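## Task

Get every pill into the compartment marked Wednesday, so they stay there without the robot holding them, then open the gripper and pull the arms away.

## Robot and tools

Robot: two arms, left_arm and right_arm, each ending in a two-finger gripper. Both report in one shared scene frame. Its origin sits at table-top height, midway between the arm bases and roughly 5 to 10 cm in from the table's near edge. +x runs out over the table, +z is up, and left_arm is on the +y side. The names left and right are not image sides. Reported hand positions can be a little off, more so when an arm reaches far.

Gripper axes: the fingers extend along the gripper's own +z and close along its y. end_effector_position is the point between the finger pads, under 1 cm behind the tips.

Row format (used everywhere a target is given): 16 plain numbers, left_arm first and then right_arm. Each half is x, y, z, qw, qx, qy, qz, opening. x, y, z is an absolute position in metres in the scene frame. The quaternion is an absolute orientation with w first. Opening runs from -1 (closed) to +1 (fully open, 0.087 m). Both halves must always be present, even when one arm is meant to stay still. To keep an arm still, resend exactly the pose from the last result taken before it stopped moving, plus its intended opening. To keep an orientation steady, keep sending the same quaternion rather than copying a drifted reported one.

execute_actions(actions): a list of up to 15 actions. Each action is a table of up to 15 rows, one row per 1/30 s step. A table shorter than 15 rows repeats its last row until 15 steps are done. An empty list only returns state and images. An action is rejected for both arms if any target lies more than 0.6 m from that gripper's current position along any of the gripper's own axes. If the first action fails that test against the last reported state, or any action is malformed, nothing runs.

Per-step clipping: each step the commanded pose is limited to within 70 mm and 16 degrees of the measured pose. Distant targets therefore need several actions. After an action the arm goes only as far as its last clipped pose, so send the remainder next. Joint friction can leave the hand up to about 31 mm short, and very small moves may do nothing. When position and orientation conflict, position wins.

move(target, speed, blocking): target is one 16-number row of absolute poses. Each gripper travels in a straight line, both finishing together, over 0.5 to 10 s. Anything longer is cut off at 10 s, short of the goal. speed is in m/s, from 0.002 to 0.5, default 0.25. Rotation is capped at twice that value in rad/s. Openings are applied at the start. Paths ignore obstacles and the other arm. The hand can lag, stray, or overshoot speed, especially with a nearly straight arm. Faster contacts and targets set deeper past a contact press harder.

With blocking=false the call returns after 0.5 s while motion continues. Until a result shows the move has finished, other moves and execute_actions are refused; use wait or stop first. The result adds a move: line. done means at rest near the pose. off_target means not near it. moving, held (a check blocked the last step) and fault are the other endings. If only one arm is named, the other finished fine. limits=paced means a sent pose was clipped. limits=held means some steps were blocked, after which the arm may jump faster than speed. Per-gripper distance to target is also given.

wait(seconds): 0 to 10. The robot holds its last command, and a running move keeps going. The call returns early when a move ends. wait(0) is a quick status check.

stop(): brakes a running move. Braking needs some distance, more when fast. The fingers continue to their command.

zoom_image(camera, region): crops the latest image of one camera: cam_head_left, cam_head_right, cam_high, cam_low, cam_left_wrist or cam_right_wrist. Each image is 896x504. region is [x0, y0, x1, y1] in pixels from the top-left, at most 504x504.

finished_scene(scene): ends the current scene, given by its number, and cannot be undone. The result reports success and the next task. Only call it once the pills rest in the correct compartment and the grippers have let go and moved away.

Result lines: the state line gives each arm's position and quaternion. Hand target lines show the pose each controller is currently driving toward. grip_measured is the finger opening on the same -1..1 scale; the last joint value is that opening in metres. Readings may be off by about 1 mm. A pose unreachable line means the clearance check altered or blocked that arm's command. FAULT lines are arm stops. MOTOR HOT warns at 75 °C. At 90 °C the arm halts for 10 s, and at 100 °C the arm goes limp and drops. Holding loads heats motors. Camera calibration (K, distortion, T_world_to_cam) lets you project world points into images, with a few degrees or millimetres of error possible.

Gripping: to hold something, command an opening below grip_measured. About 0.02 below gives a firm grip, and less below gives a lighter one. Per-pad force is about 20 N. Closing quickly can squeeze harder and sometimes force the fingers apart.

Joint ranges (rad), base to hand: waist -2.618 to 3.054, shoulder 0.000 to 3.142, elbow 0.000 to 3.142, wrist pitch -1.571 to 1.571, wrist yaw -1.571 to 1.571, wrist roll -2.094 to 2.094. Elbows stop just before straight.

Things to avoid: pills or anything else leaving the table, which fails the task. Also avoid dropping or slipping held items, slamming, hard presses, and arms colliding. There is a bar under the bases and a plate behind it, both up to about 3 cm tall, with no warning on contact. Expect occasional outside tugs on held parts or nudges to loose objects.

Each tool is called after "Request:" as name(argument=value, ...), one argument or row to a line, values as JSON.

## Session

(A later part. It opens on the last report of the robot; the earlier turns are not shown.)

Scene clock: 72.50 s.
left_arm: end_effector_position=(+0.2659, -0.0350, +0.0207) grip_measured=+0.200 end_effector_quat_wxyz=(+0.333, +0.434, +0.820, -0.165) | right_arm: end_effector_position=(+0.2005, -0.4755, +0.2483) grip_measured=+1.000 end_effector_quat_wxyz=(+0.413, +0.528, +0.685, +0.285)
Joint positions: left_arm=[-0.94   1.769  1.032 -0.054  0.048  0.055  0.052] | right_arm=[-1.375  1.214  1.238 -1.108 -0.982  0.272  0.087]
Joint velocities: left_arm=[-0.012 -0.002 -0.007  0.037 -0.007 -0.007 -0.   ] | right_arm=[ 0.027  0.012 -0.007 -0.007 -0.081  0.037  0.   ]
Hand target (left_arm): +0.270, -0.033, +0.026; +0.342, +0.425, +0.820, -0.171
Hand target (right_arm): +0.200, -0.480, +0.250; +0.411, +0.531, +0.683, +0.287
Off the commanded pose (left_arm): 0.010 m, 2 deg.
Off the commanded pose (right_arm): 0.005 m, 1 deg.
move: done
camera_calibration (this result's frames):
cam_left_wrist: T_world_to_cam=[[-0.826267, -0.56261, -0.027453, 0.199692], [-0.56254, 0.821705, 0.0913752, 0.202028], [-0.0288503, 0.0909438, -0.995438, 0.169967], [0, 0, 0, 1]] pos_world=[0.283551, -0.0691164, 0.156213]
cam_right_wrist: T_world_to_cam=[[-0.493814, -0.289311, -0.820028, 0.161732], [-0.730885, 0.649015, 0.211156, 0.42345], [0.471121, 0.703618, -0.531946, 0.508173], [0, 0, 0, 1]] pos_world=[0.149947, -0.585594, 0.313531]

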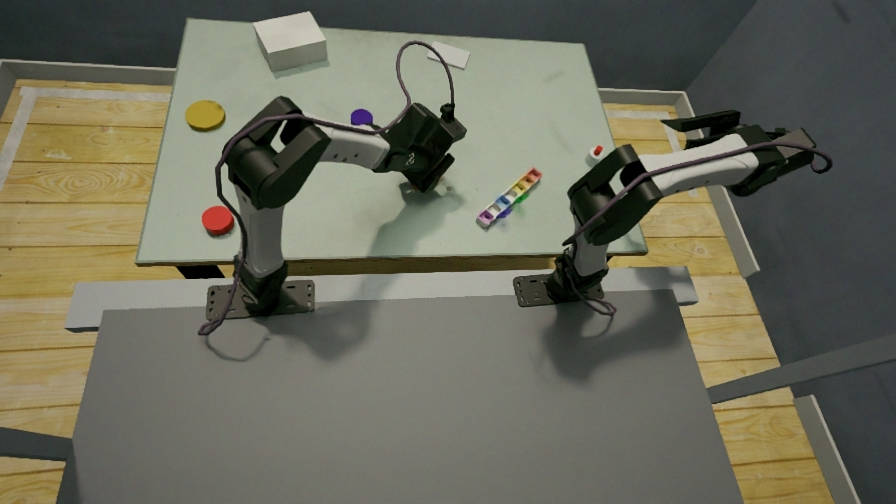

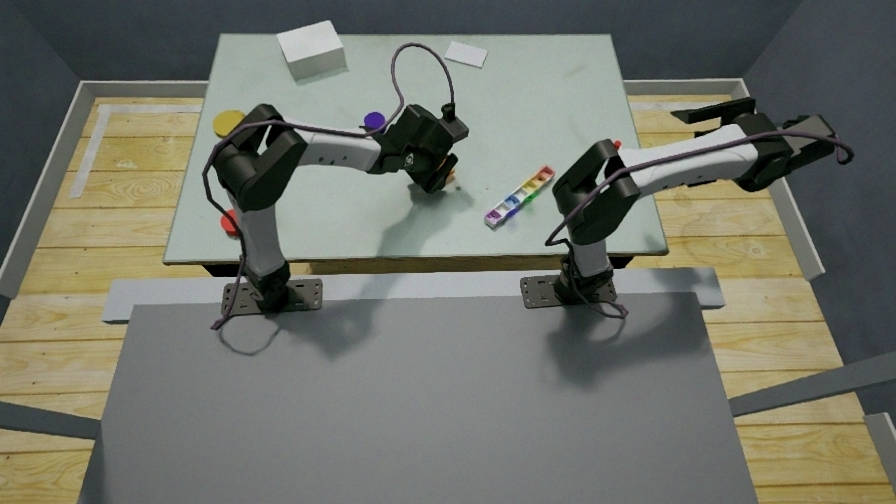

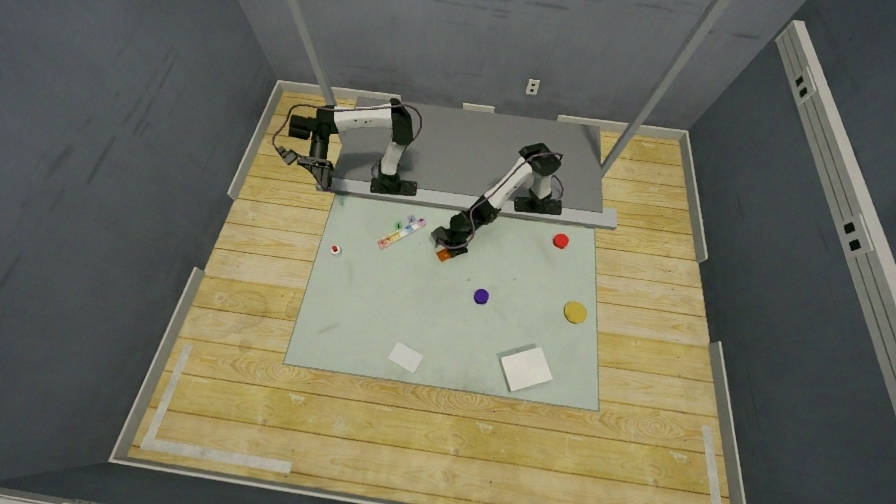

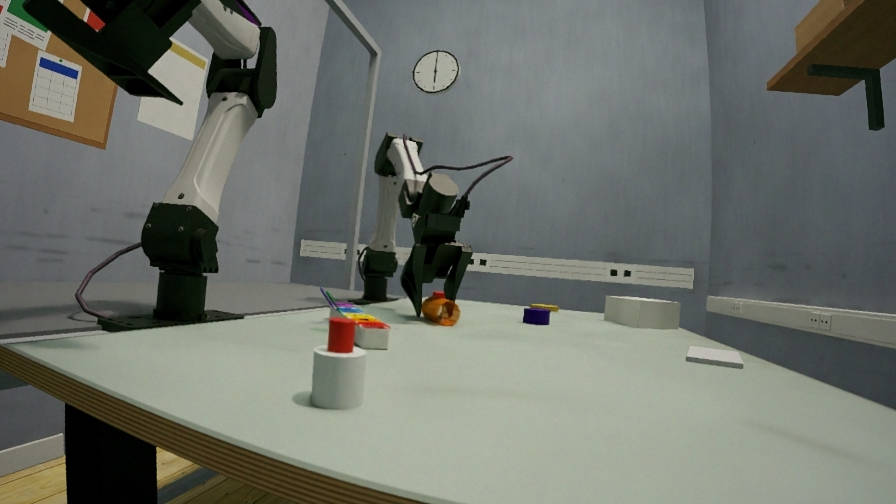

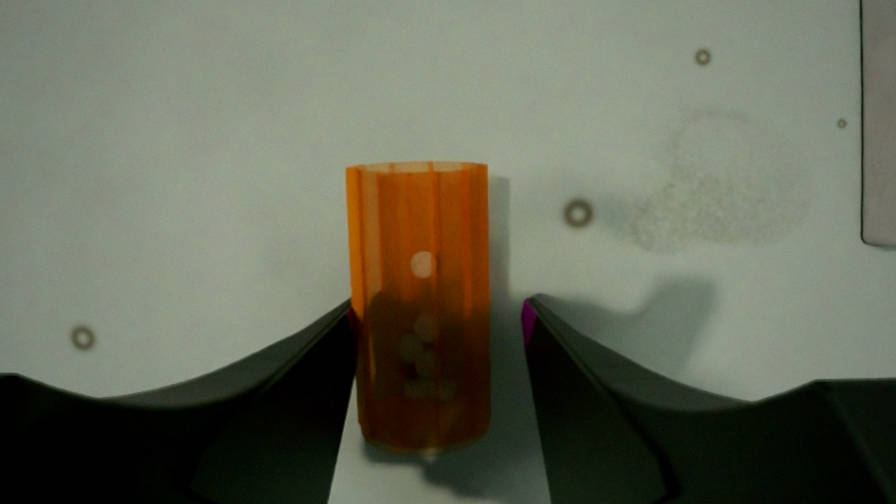

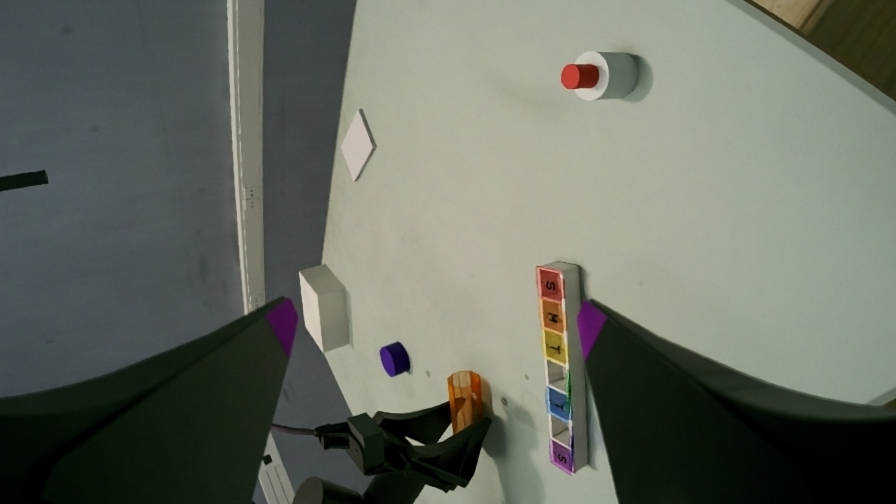

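Request:
execute_actions(
  actions=[
    [[0.27,-0.033,0.026,0.34,0.427,0.82,-0.177,0.1,0.2,-0.48,0.25,0.411,0.531,0.683,0.287,1]],
    [[0.27,-0.033,0.026,0.34,0.427,0.82,-0.177,0.0,0.2,-0.48,0.25,0.411,0.531,0.683,0.287,1]],
    [[0.27,-0.033,0.026,0.34,0.427,0.82,-0.177,-0.08,0.2,-0.48,0.25,0.411,0.531,0.683,0.287,1]],
    [[0.27,-0.033,0.026,0.34,0.427,0.82,-0.177,-0.135,0.2,-0.48,0.25,0.411,0.531,0.683,0.287,1]],
  ],
)

Request:
move(
  target=[0.27,-0.05,0.09,0.41,0.41,0.787,-0.213,-0.135,0.2,-0.48,0.25,0.411,0.531,0.683,0.287,1],
  speed=0.06,
)

Request:
move(
  target=[0.256,-0.203,0.065,0.407,0.846,0.207,-0.279,-0.135,0.2,-0.48,0.25,0.411,0.531,0.683,0.287,1],
  speed=0.12,
)

Request:
zoom_image(
  camera="cam_low",
  region=[290, 180, 490, 360],
)

Scene clock: 76.80 s.
left_arm: end_effector_position=(+0.2667, -0.0347, +0.0210) grip_measured=-0.099 end_effector_quat_wxyz=(+0.331, +0.433, +0.820, -0.171) | right_arm: end_effector_position=(+0.2005, -0.4755, +0.2483) grip_measured=+1.000 end_effector_quat_wxyz=(+0.413, +0.528, +0.685, +0.285)
Joint positions: left_arm=[-0.932  1.769  1.032 -0.052  0.065  0.055  0.039] | right_arm=[-1.375  1.214  1.238 -1.108 -0.982  0.272  0.087]
Joint velocities: left_arm=[ 0.017 -0.017  0.017 -0.007 -0.051 -0.007  0.001] | right_arm=[ 0.007 -0.022  0.002  0.022 -0.051 -0.051  0.   ]
Hand target (left_arm): +0.270, -0.033, +0.026; +0.340, +0.427, +0.819, -0.177
Hand target (right_arm): +0.200, -0.480, +0.250; +0.411, +0.531, +0.683, +0.287
Off the commanded pose (left_arm): 0.006 m, 1 deg.
Off the commanded pose (right_arm): 0.005 m, 1 deg.
camera_calibration (this result's frames):
cam_left_wrist: T_world_to_cam=[[-0.828109, -0.560342, -0.0159119, 0.200857], [-0.559364, 0.824138, 0.0889265, 0.201516], [-0.0367156, 0.0825414, -0.995911, 0.172097], [0, 0, 0, 1]] pos_world=[0.285371, -0.0677339, 0.15667]
cam_right_wrist: T_world_to_cam=[[-0.493814, -0.289311, -0.820028, 0.161732], [-0.730885, 0.649015, 0.211156, 0.42345], [0.471121, 0.703618, -0.531946, 0.508173], [0, 0, 0, 1]] pos_world=[0.149947, -0.585594, 0.313531]

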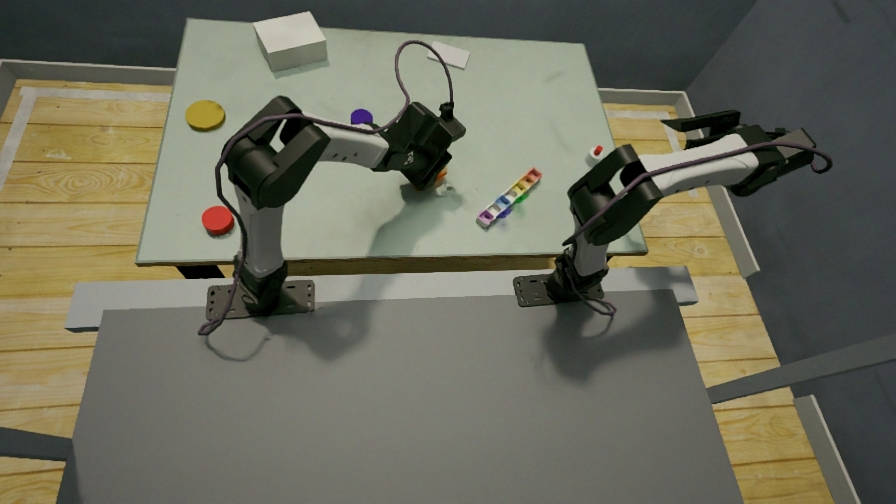

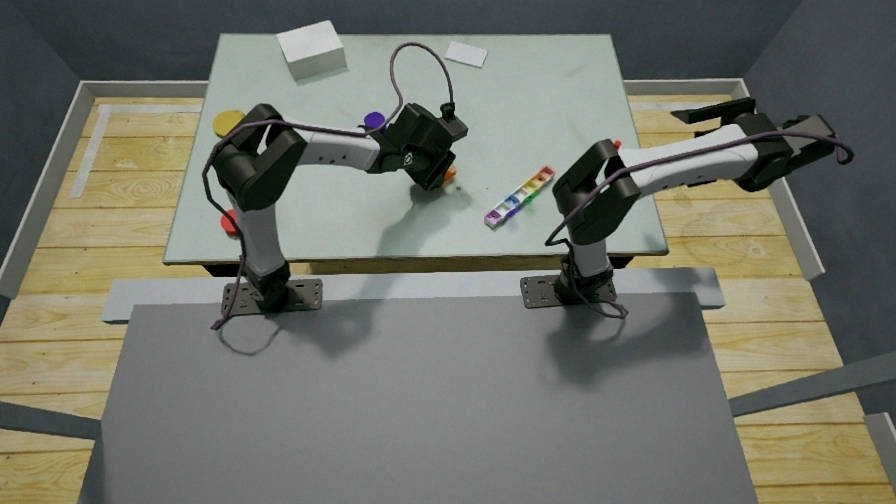

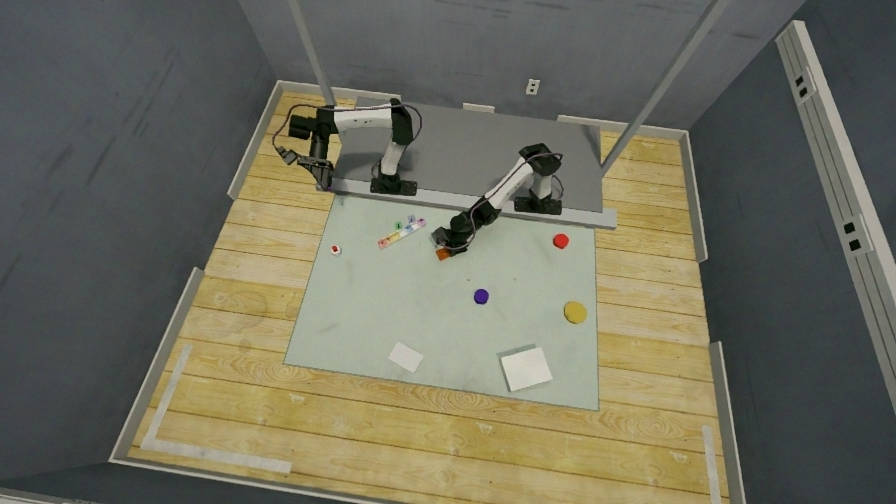

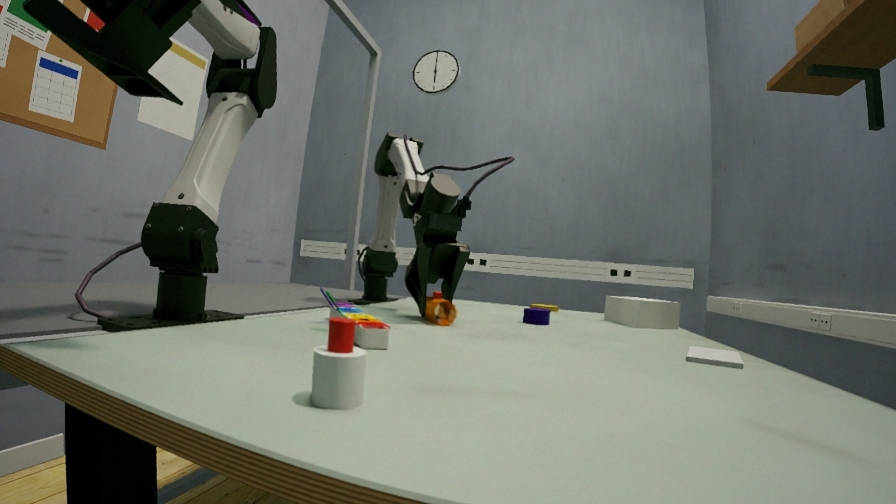

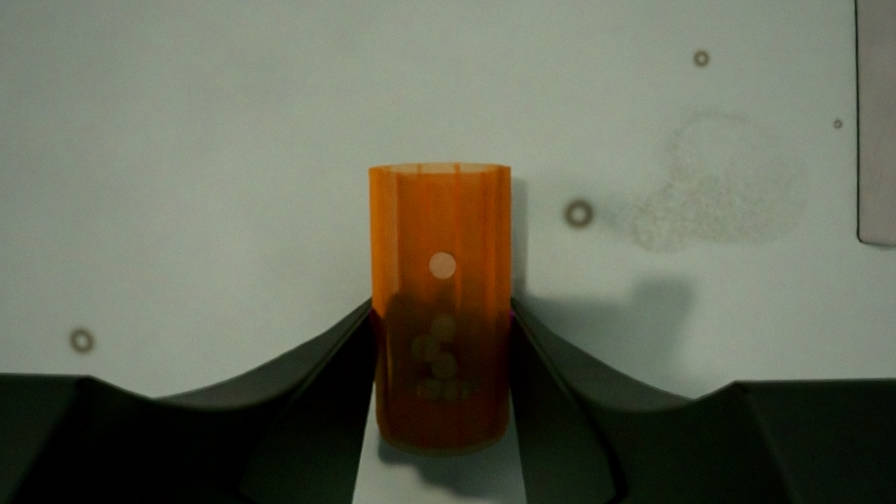

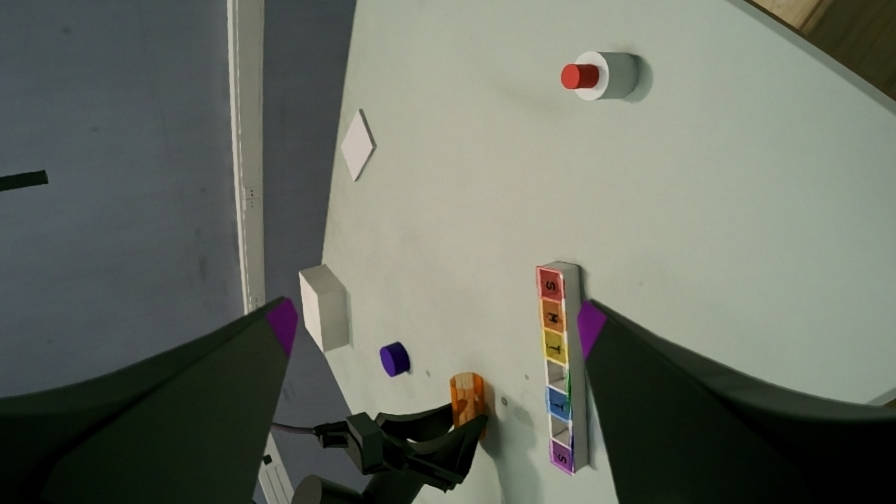

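Scene clock: 78.73 s.
left_arm: end_effector_position=(+0.2717, -0.0477, +0.0828) grip_measured=-0.099 end_effector_quat_wxyz=(+0.399, +0.413, +0.792, -0.207) | right_arm: end_effector_position=(+0.2005, -0.4755, +0.2483) grip_measured=+1.000 end_effector_quat_wxyz=(+0.413, +0.528, +0.685, +0.285)
Joint positions: left_arm=[-0.938  1.638  1.032 -0.014  0.064  0.031  0.039] | right_arm=[-1.375  1.214  1.238 -1.108 -0.982  0.272  0.087]
Joint velocities: left_arm=[-0.002 -0.012  0.002 -0.022 -0.066 -0.007 -0.001] | right_arm=[-0.012  0.017 -0.027 -0.007 -0.066 -0.051  0.   ]
Hand target (left_arm): +0.270, -0.050, +0.089; +0.410, +0.409, +0.787, -0.212
Hand target (right_arm): +0.200, -0.480, +0.250; +0.411, +0.531, +0.683, +0.287
Off the commanded pose (left_arm): 0.008 m, 2 deg.
Off the commanded pose (right_arm): 0.005 m, 1 deg.
move: done
camera_calibration (this result's frames):
cam_left_wrist: T_world_to_cam=[[-0.821971, -0.569403, -0.0120156, 0.196279], [-0.566844, 0.819959, -0.0797164, 0.225317], [0.0552431, -0.0587136, -0.996745, 0.203242], [0, 0, 0, 1]] pos_world=[0.277827, -0.0610559, 0.2229]
cam_right_wrist: T_world_to_cam=[[-0.493814, -0.289311, -0.820028, 0.161732], [-0.730885, 0.649015, 0.211156, 0.42345], [0.471121, 0.703618, -0.531946, 0.508173], [0, 0, 0, 1]] pos_world=[0.149947, -0.585594, 0.313531]

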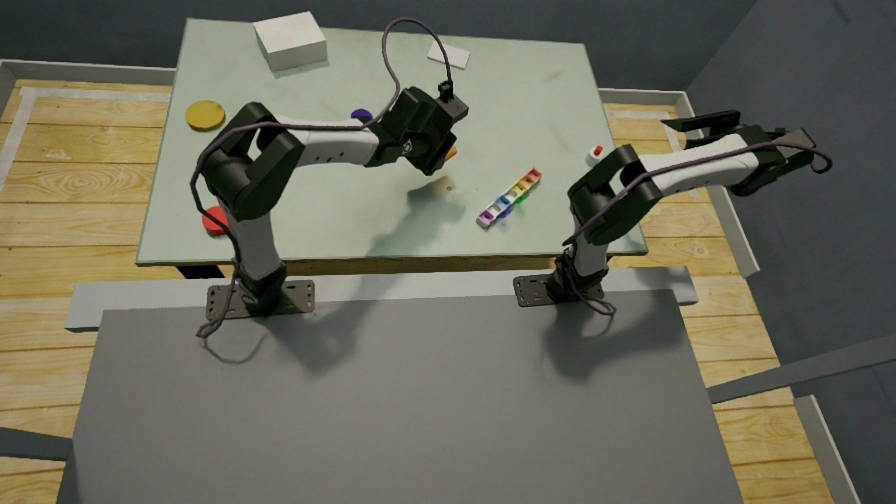

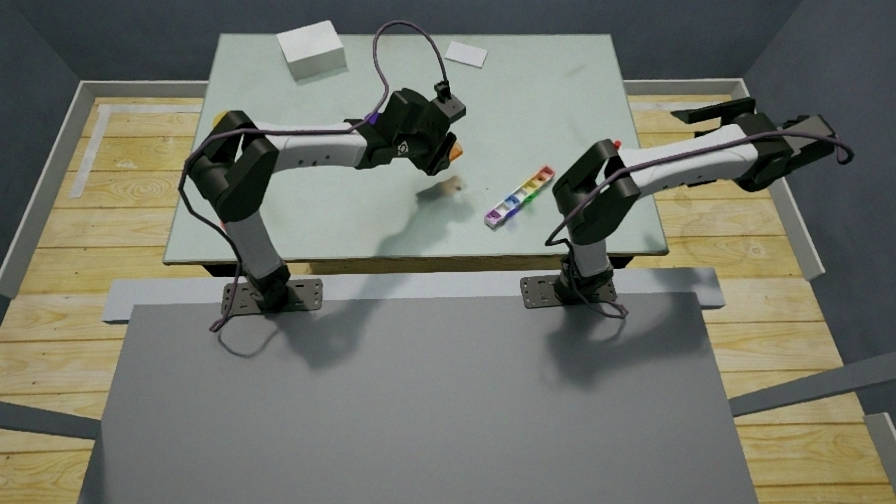

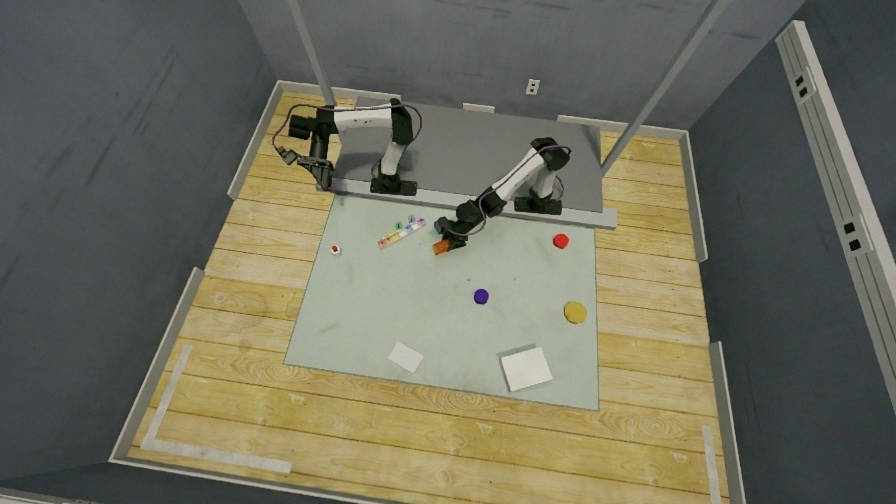

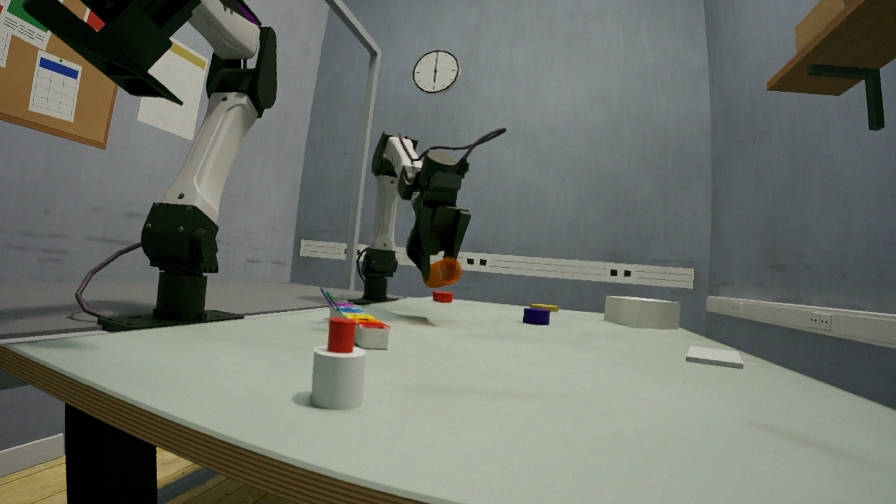

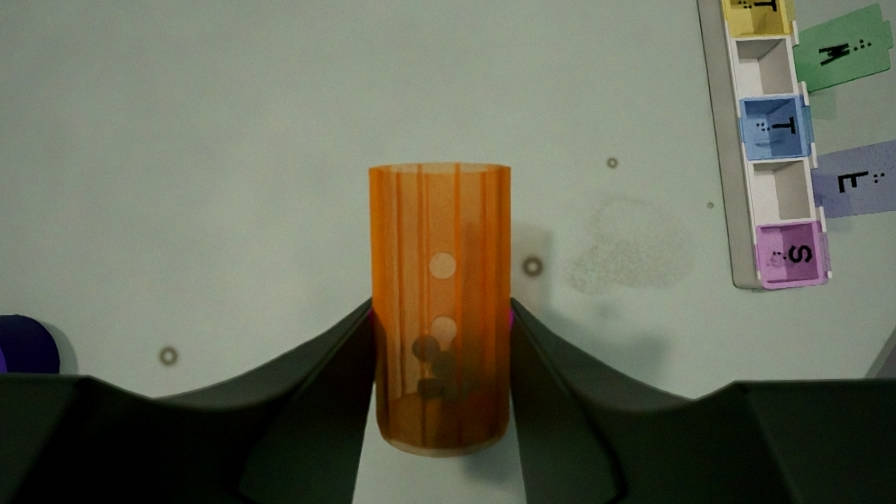

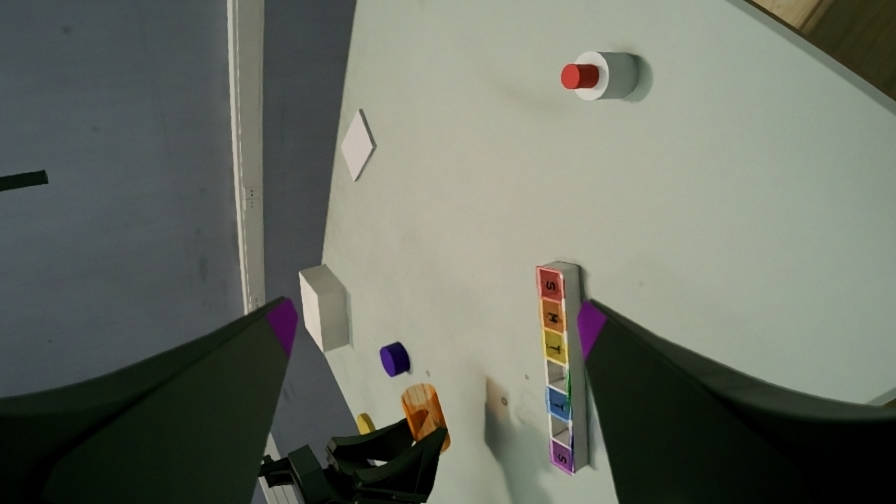

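Scene clock: 85.40 s.
left_arm: end_effector_position=(+0.2591, -0.2006, +0.0669) grip_measured=-0.099 end_effector_quat_wxyz=(+0.415, +0.841, +0.214, -0.273) | right_arm: end_effector_position=(+0.2005, -0.4755, +0.2483) grip_measured=+1.000 end_effector_quat_wxyz=(+0.413, +0.528, +0.685, +0.285)
Joint positions: left_arm=[-0.968  2.18   1.658 -0.264  0.811  1.376  0.039] | right_arm=[-1.375  1.214  1.238 -1.108 -0.982  0.272  0.087]
Joint velocities: left_arm=[-0.007 -0.007  0.012 -0.081 -0.066  0.051 -0.001] | right_arm=[ 0.002 -0.012  0.017  0.007 -0.007  0.007  0.   ]
Hand target (left_arm): +0.254, -0.204, +0.067; +0.412, +0.843, +0.205, -0.278
Hand target (right_arm): +0.200, -0.480, +0.250; +0.411, +0.531, +0.683, +0.287
Off the commanded pose (left_arm): 0.004 m, 1 deg.
Off the commanded pose (right_arm): 0.005 m, 1 deg.
move: done
camera_calibration (this result's frames):
cam_left_wrist: T_world_to_cam=[[-0.578268, 0.563619, -0.589864, 0.301473], [0.7151, 0.698199, -0.0339078, -0.0174042], [0.392732, -0.44142, -0.80679, 0.00218327], [0, 0, 0, 1]] pos_world=[0.185921, -0.156801, 0.179]
cam_right_wrist: T_world_to_cam=[[-0.493814, -0.289311, -0.820028, 0.161732], [-0.730885, 0.649015, 0.211156, 0.42345], [0.471121, 0.703618, -0.531946, 0.508173], [0, 0, 0, 1]] pos_world=[0.149947, -0.585594, 0.313531]

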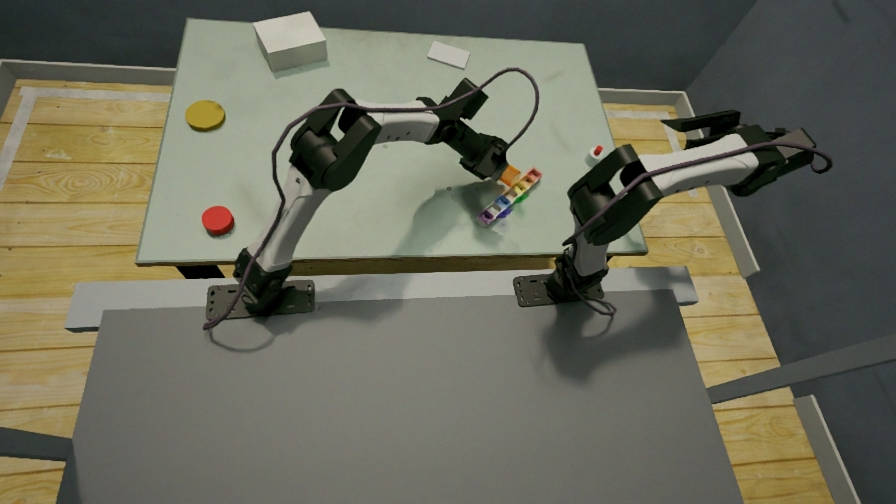

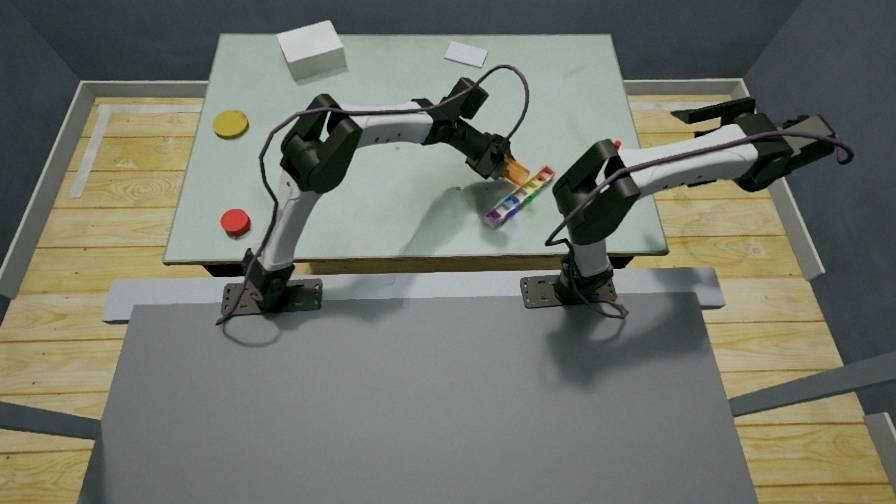

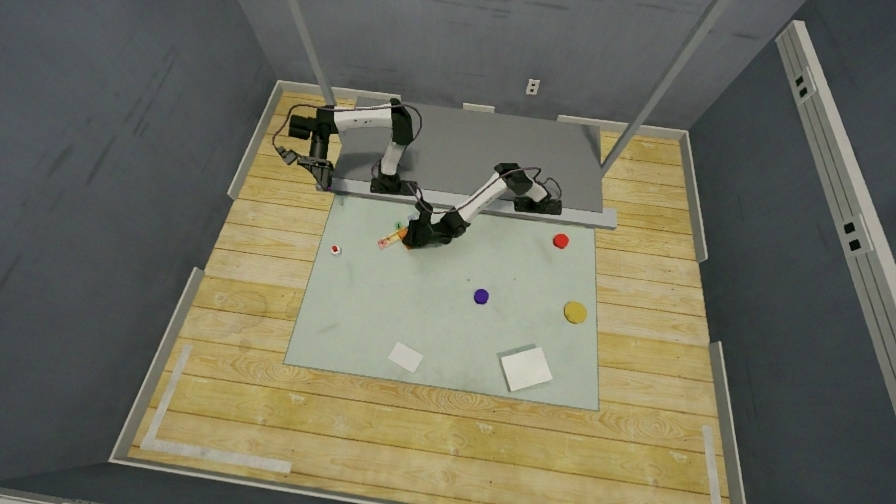

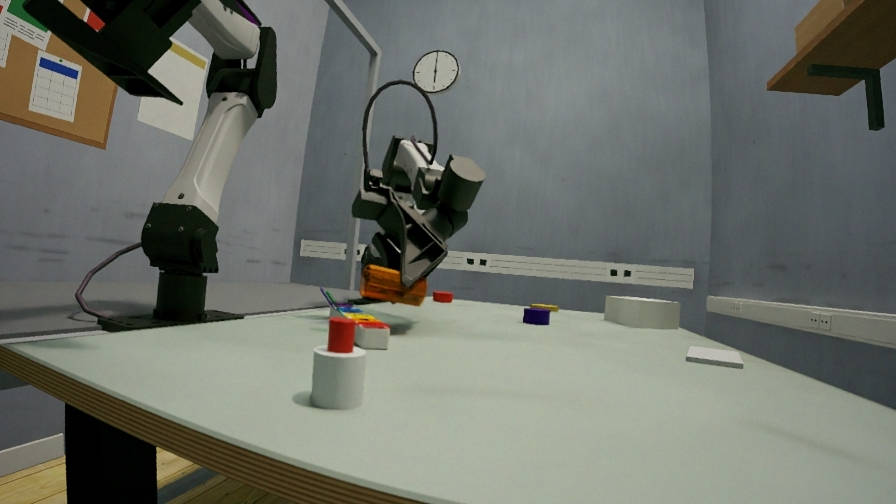

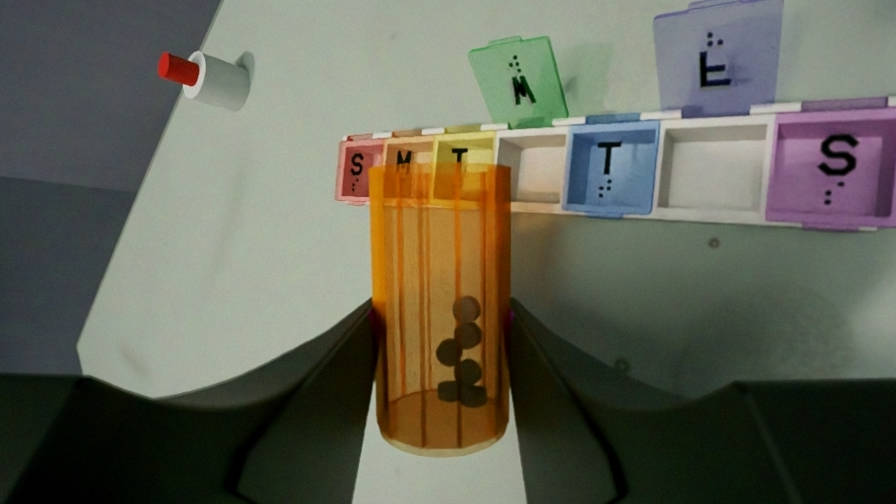

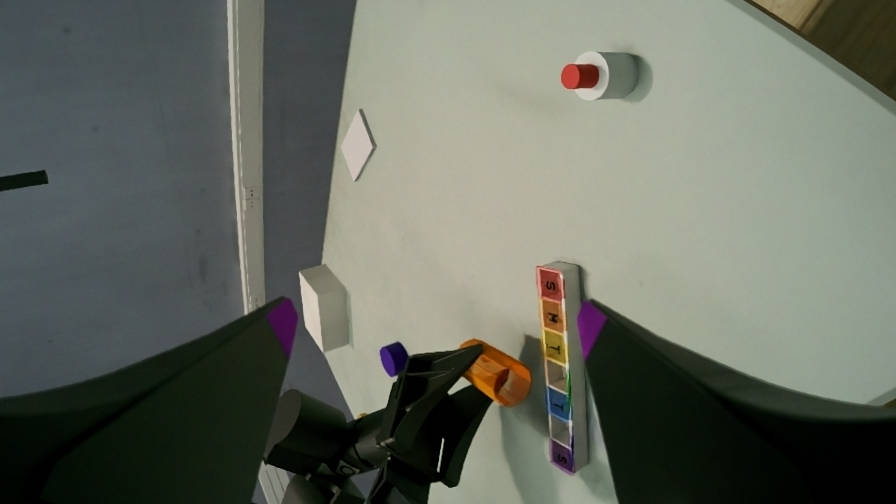

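Region (290, 180, 490, 360) of cam_low's 896x504 image, scaled by 2.520, with more detail than that image has; it fills the top 454 rows of this view, and the rest is white.

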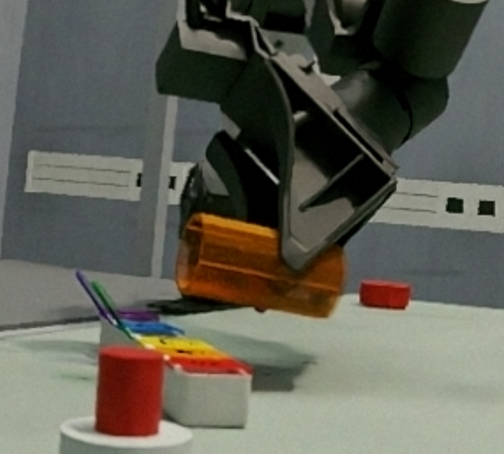

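Request:
move(
  target=[0.248,-0.199,0.063,0.351,0.901,0.189,-0.176,-0.135,0.2,-0.48,0.25,0.411,0.531,0.683,0.287,1],
  speed=0.04,
)

Request:
zoom_image(
  camera="cam_low",
  region=[290, 180, 490, 360],
)

Request:
zoom_image(
  camera="cam_right_wrist",
  region=[430, 280, 630, 480],
)

Scene clock: 90.33 s.
left_arm: end_effector_position=(+0.2499, -0.1956, +0.0606) grip_measured=-0.099 end_effector_quat_wxyz=(+0.352, +0.898, +0.193, -0.181) | right_arm: end_effector_position=(+0.2005, -0.4755, +0.2483) grip_measured=+1.000 end_effector_quat_wxyz=(+0.413, +0.528, +0.685, +0.285)
Joint positions: left_arm=[-1.043  2.18   1.762 -0.515  0.581  1.528  0.039] | right_arm=[-1.375  1.214  1.238 -1.108 -0.982  0.272  0.087]
Joint velocities: left_arm=[-0.007 -0.017 -0.002 -0.022 -0.081  0.037 -0.   ] | right_arm=[ 0.002 -0.012  0.002 -0.095 -0.007  0.051  0.   ]
Hand target (left_arm): +0.248, -0.198, +0.063; +0.350, +0.901, +0.188, -0.177
Hand target (right_arm): +0.200, -0.480, +0.250; +0.411, +0.531, +0.683, +0.287
Off the commanded pose (left_arm): 0.005 m, 1 deg.
Off the commanded pose (right_arm): 0.005 m, 1 deg.
move: done
camera_calibration (this result's frames):
cam_left_wrist: T_world_to_cam=[[-0.464528, 0.679057, -0.568415, 0.282464], [0.710626, 0.668849, 0.218292, -0.0344115], [0.528416, -0.302528, -0.793255, -0.00470597], [0, 0, 0, 1]] pos_world=[0.158153, -0.170217, 0.164336]
cam_right_wrist: T_world_to_cam=[[-0.493814, -0.289311, -0.820028, 0.161732], [-0.730885, 0.649015, 0.211156, 0.42345], [0.471121, 0.703618, -0.531946, 0.508173], [0, 0, 0, 1]] pos_world=[0.149947, -0.585594, 0.313531]

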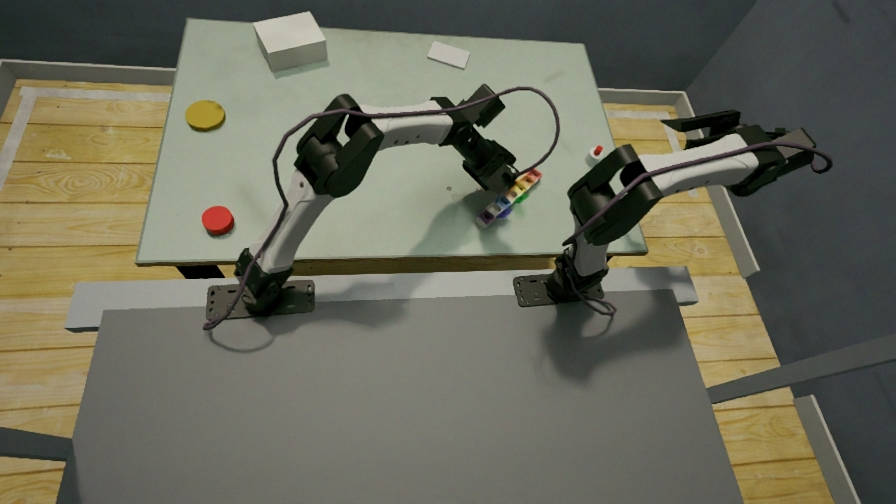

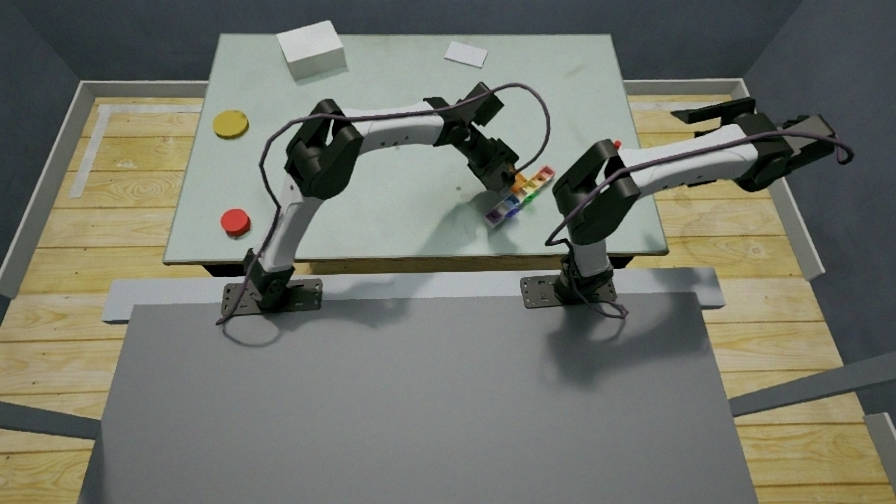

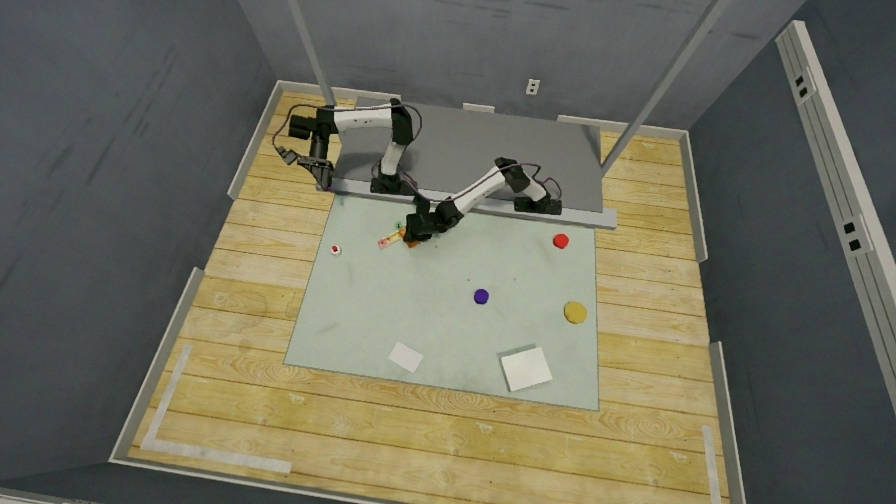

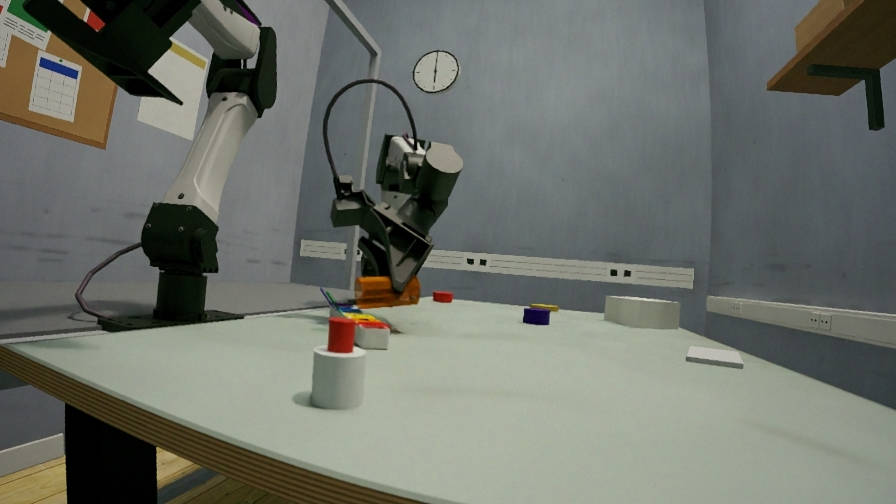

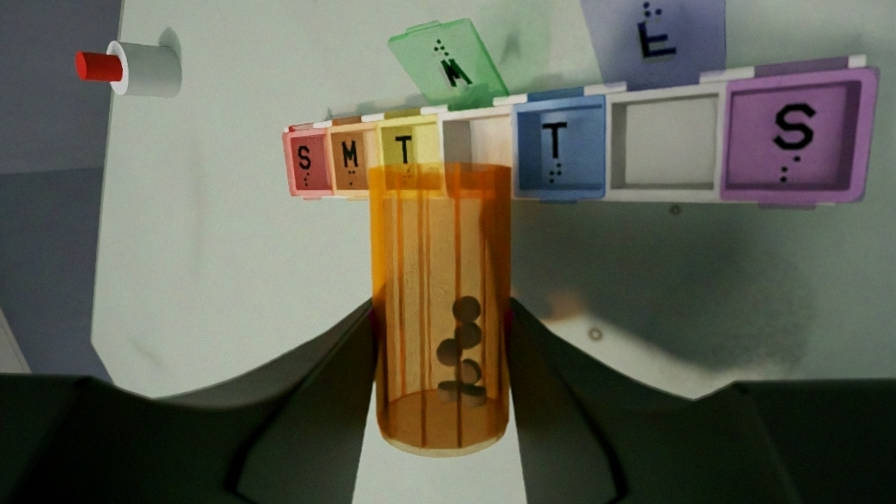

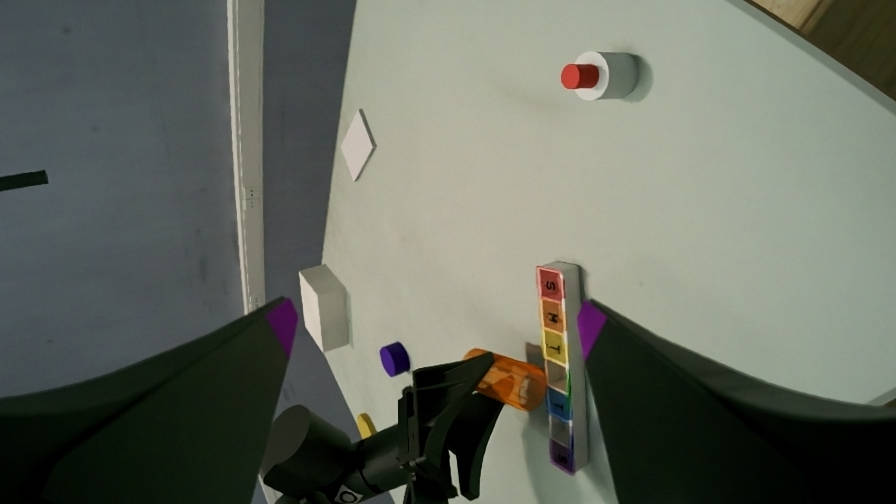

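Region (290, 180, 490, 360) of cam_low's 896x504 image, scaled by 2.520, with more detail than that image has; it fills the top 454 rows of this view, and the rest is white.

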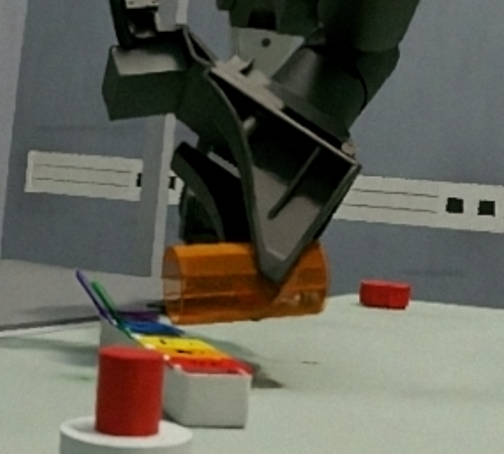

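Region (430, 280, 630, 480) of cam_right_wrist's 896x504 image, scaled by 2.520, with more detail than that image has.

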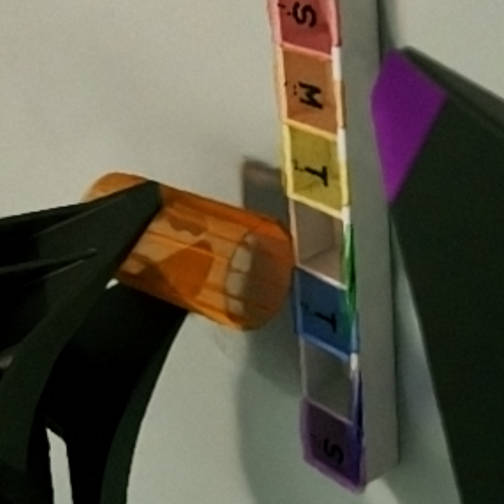

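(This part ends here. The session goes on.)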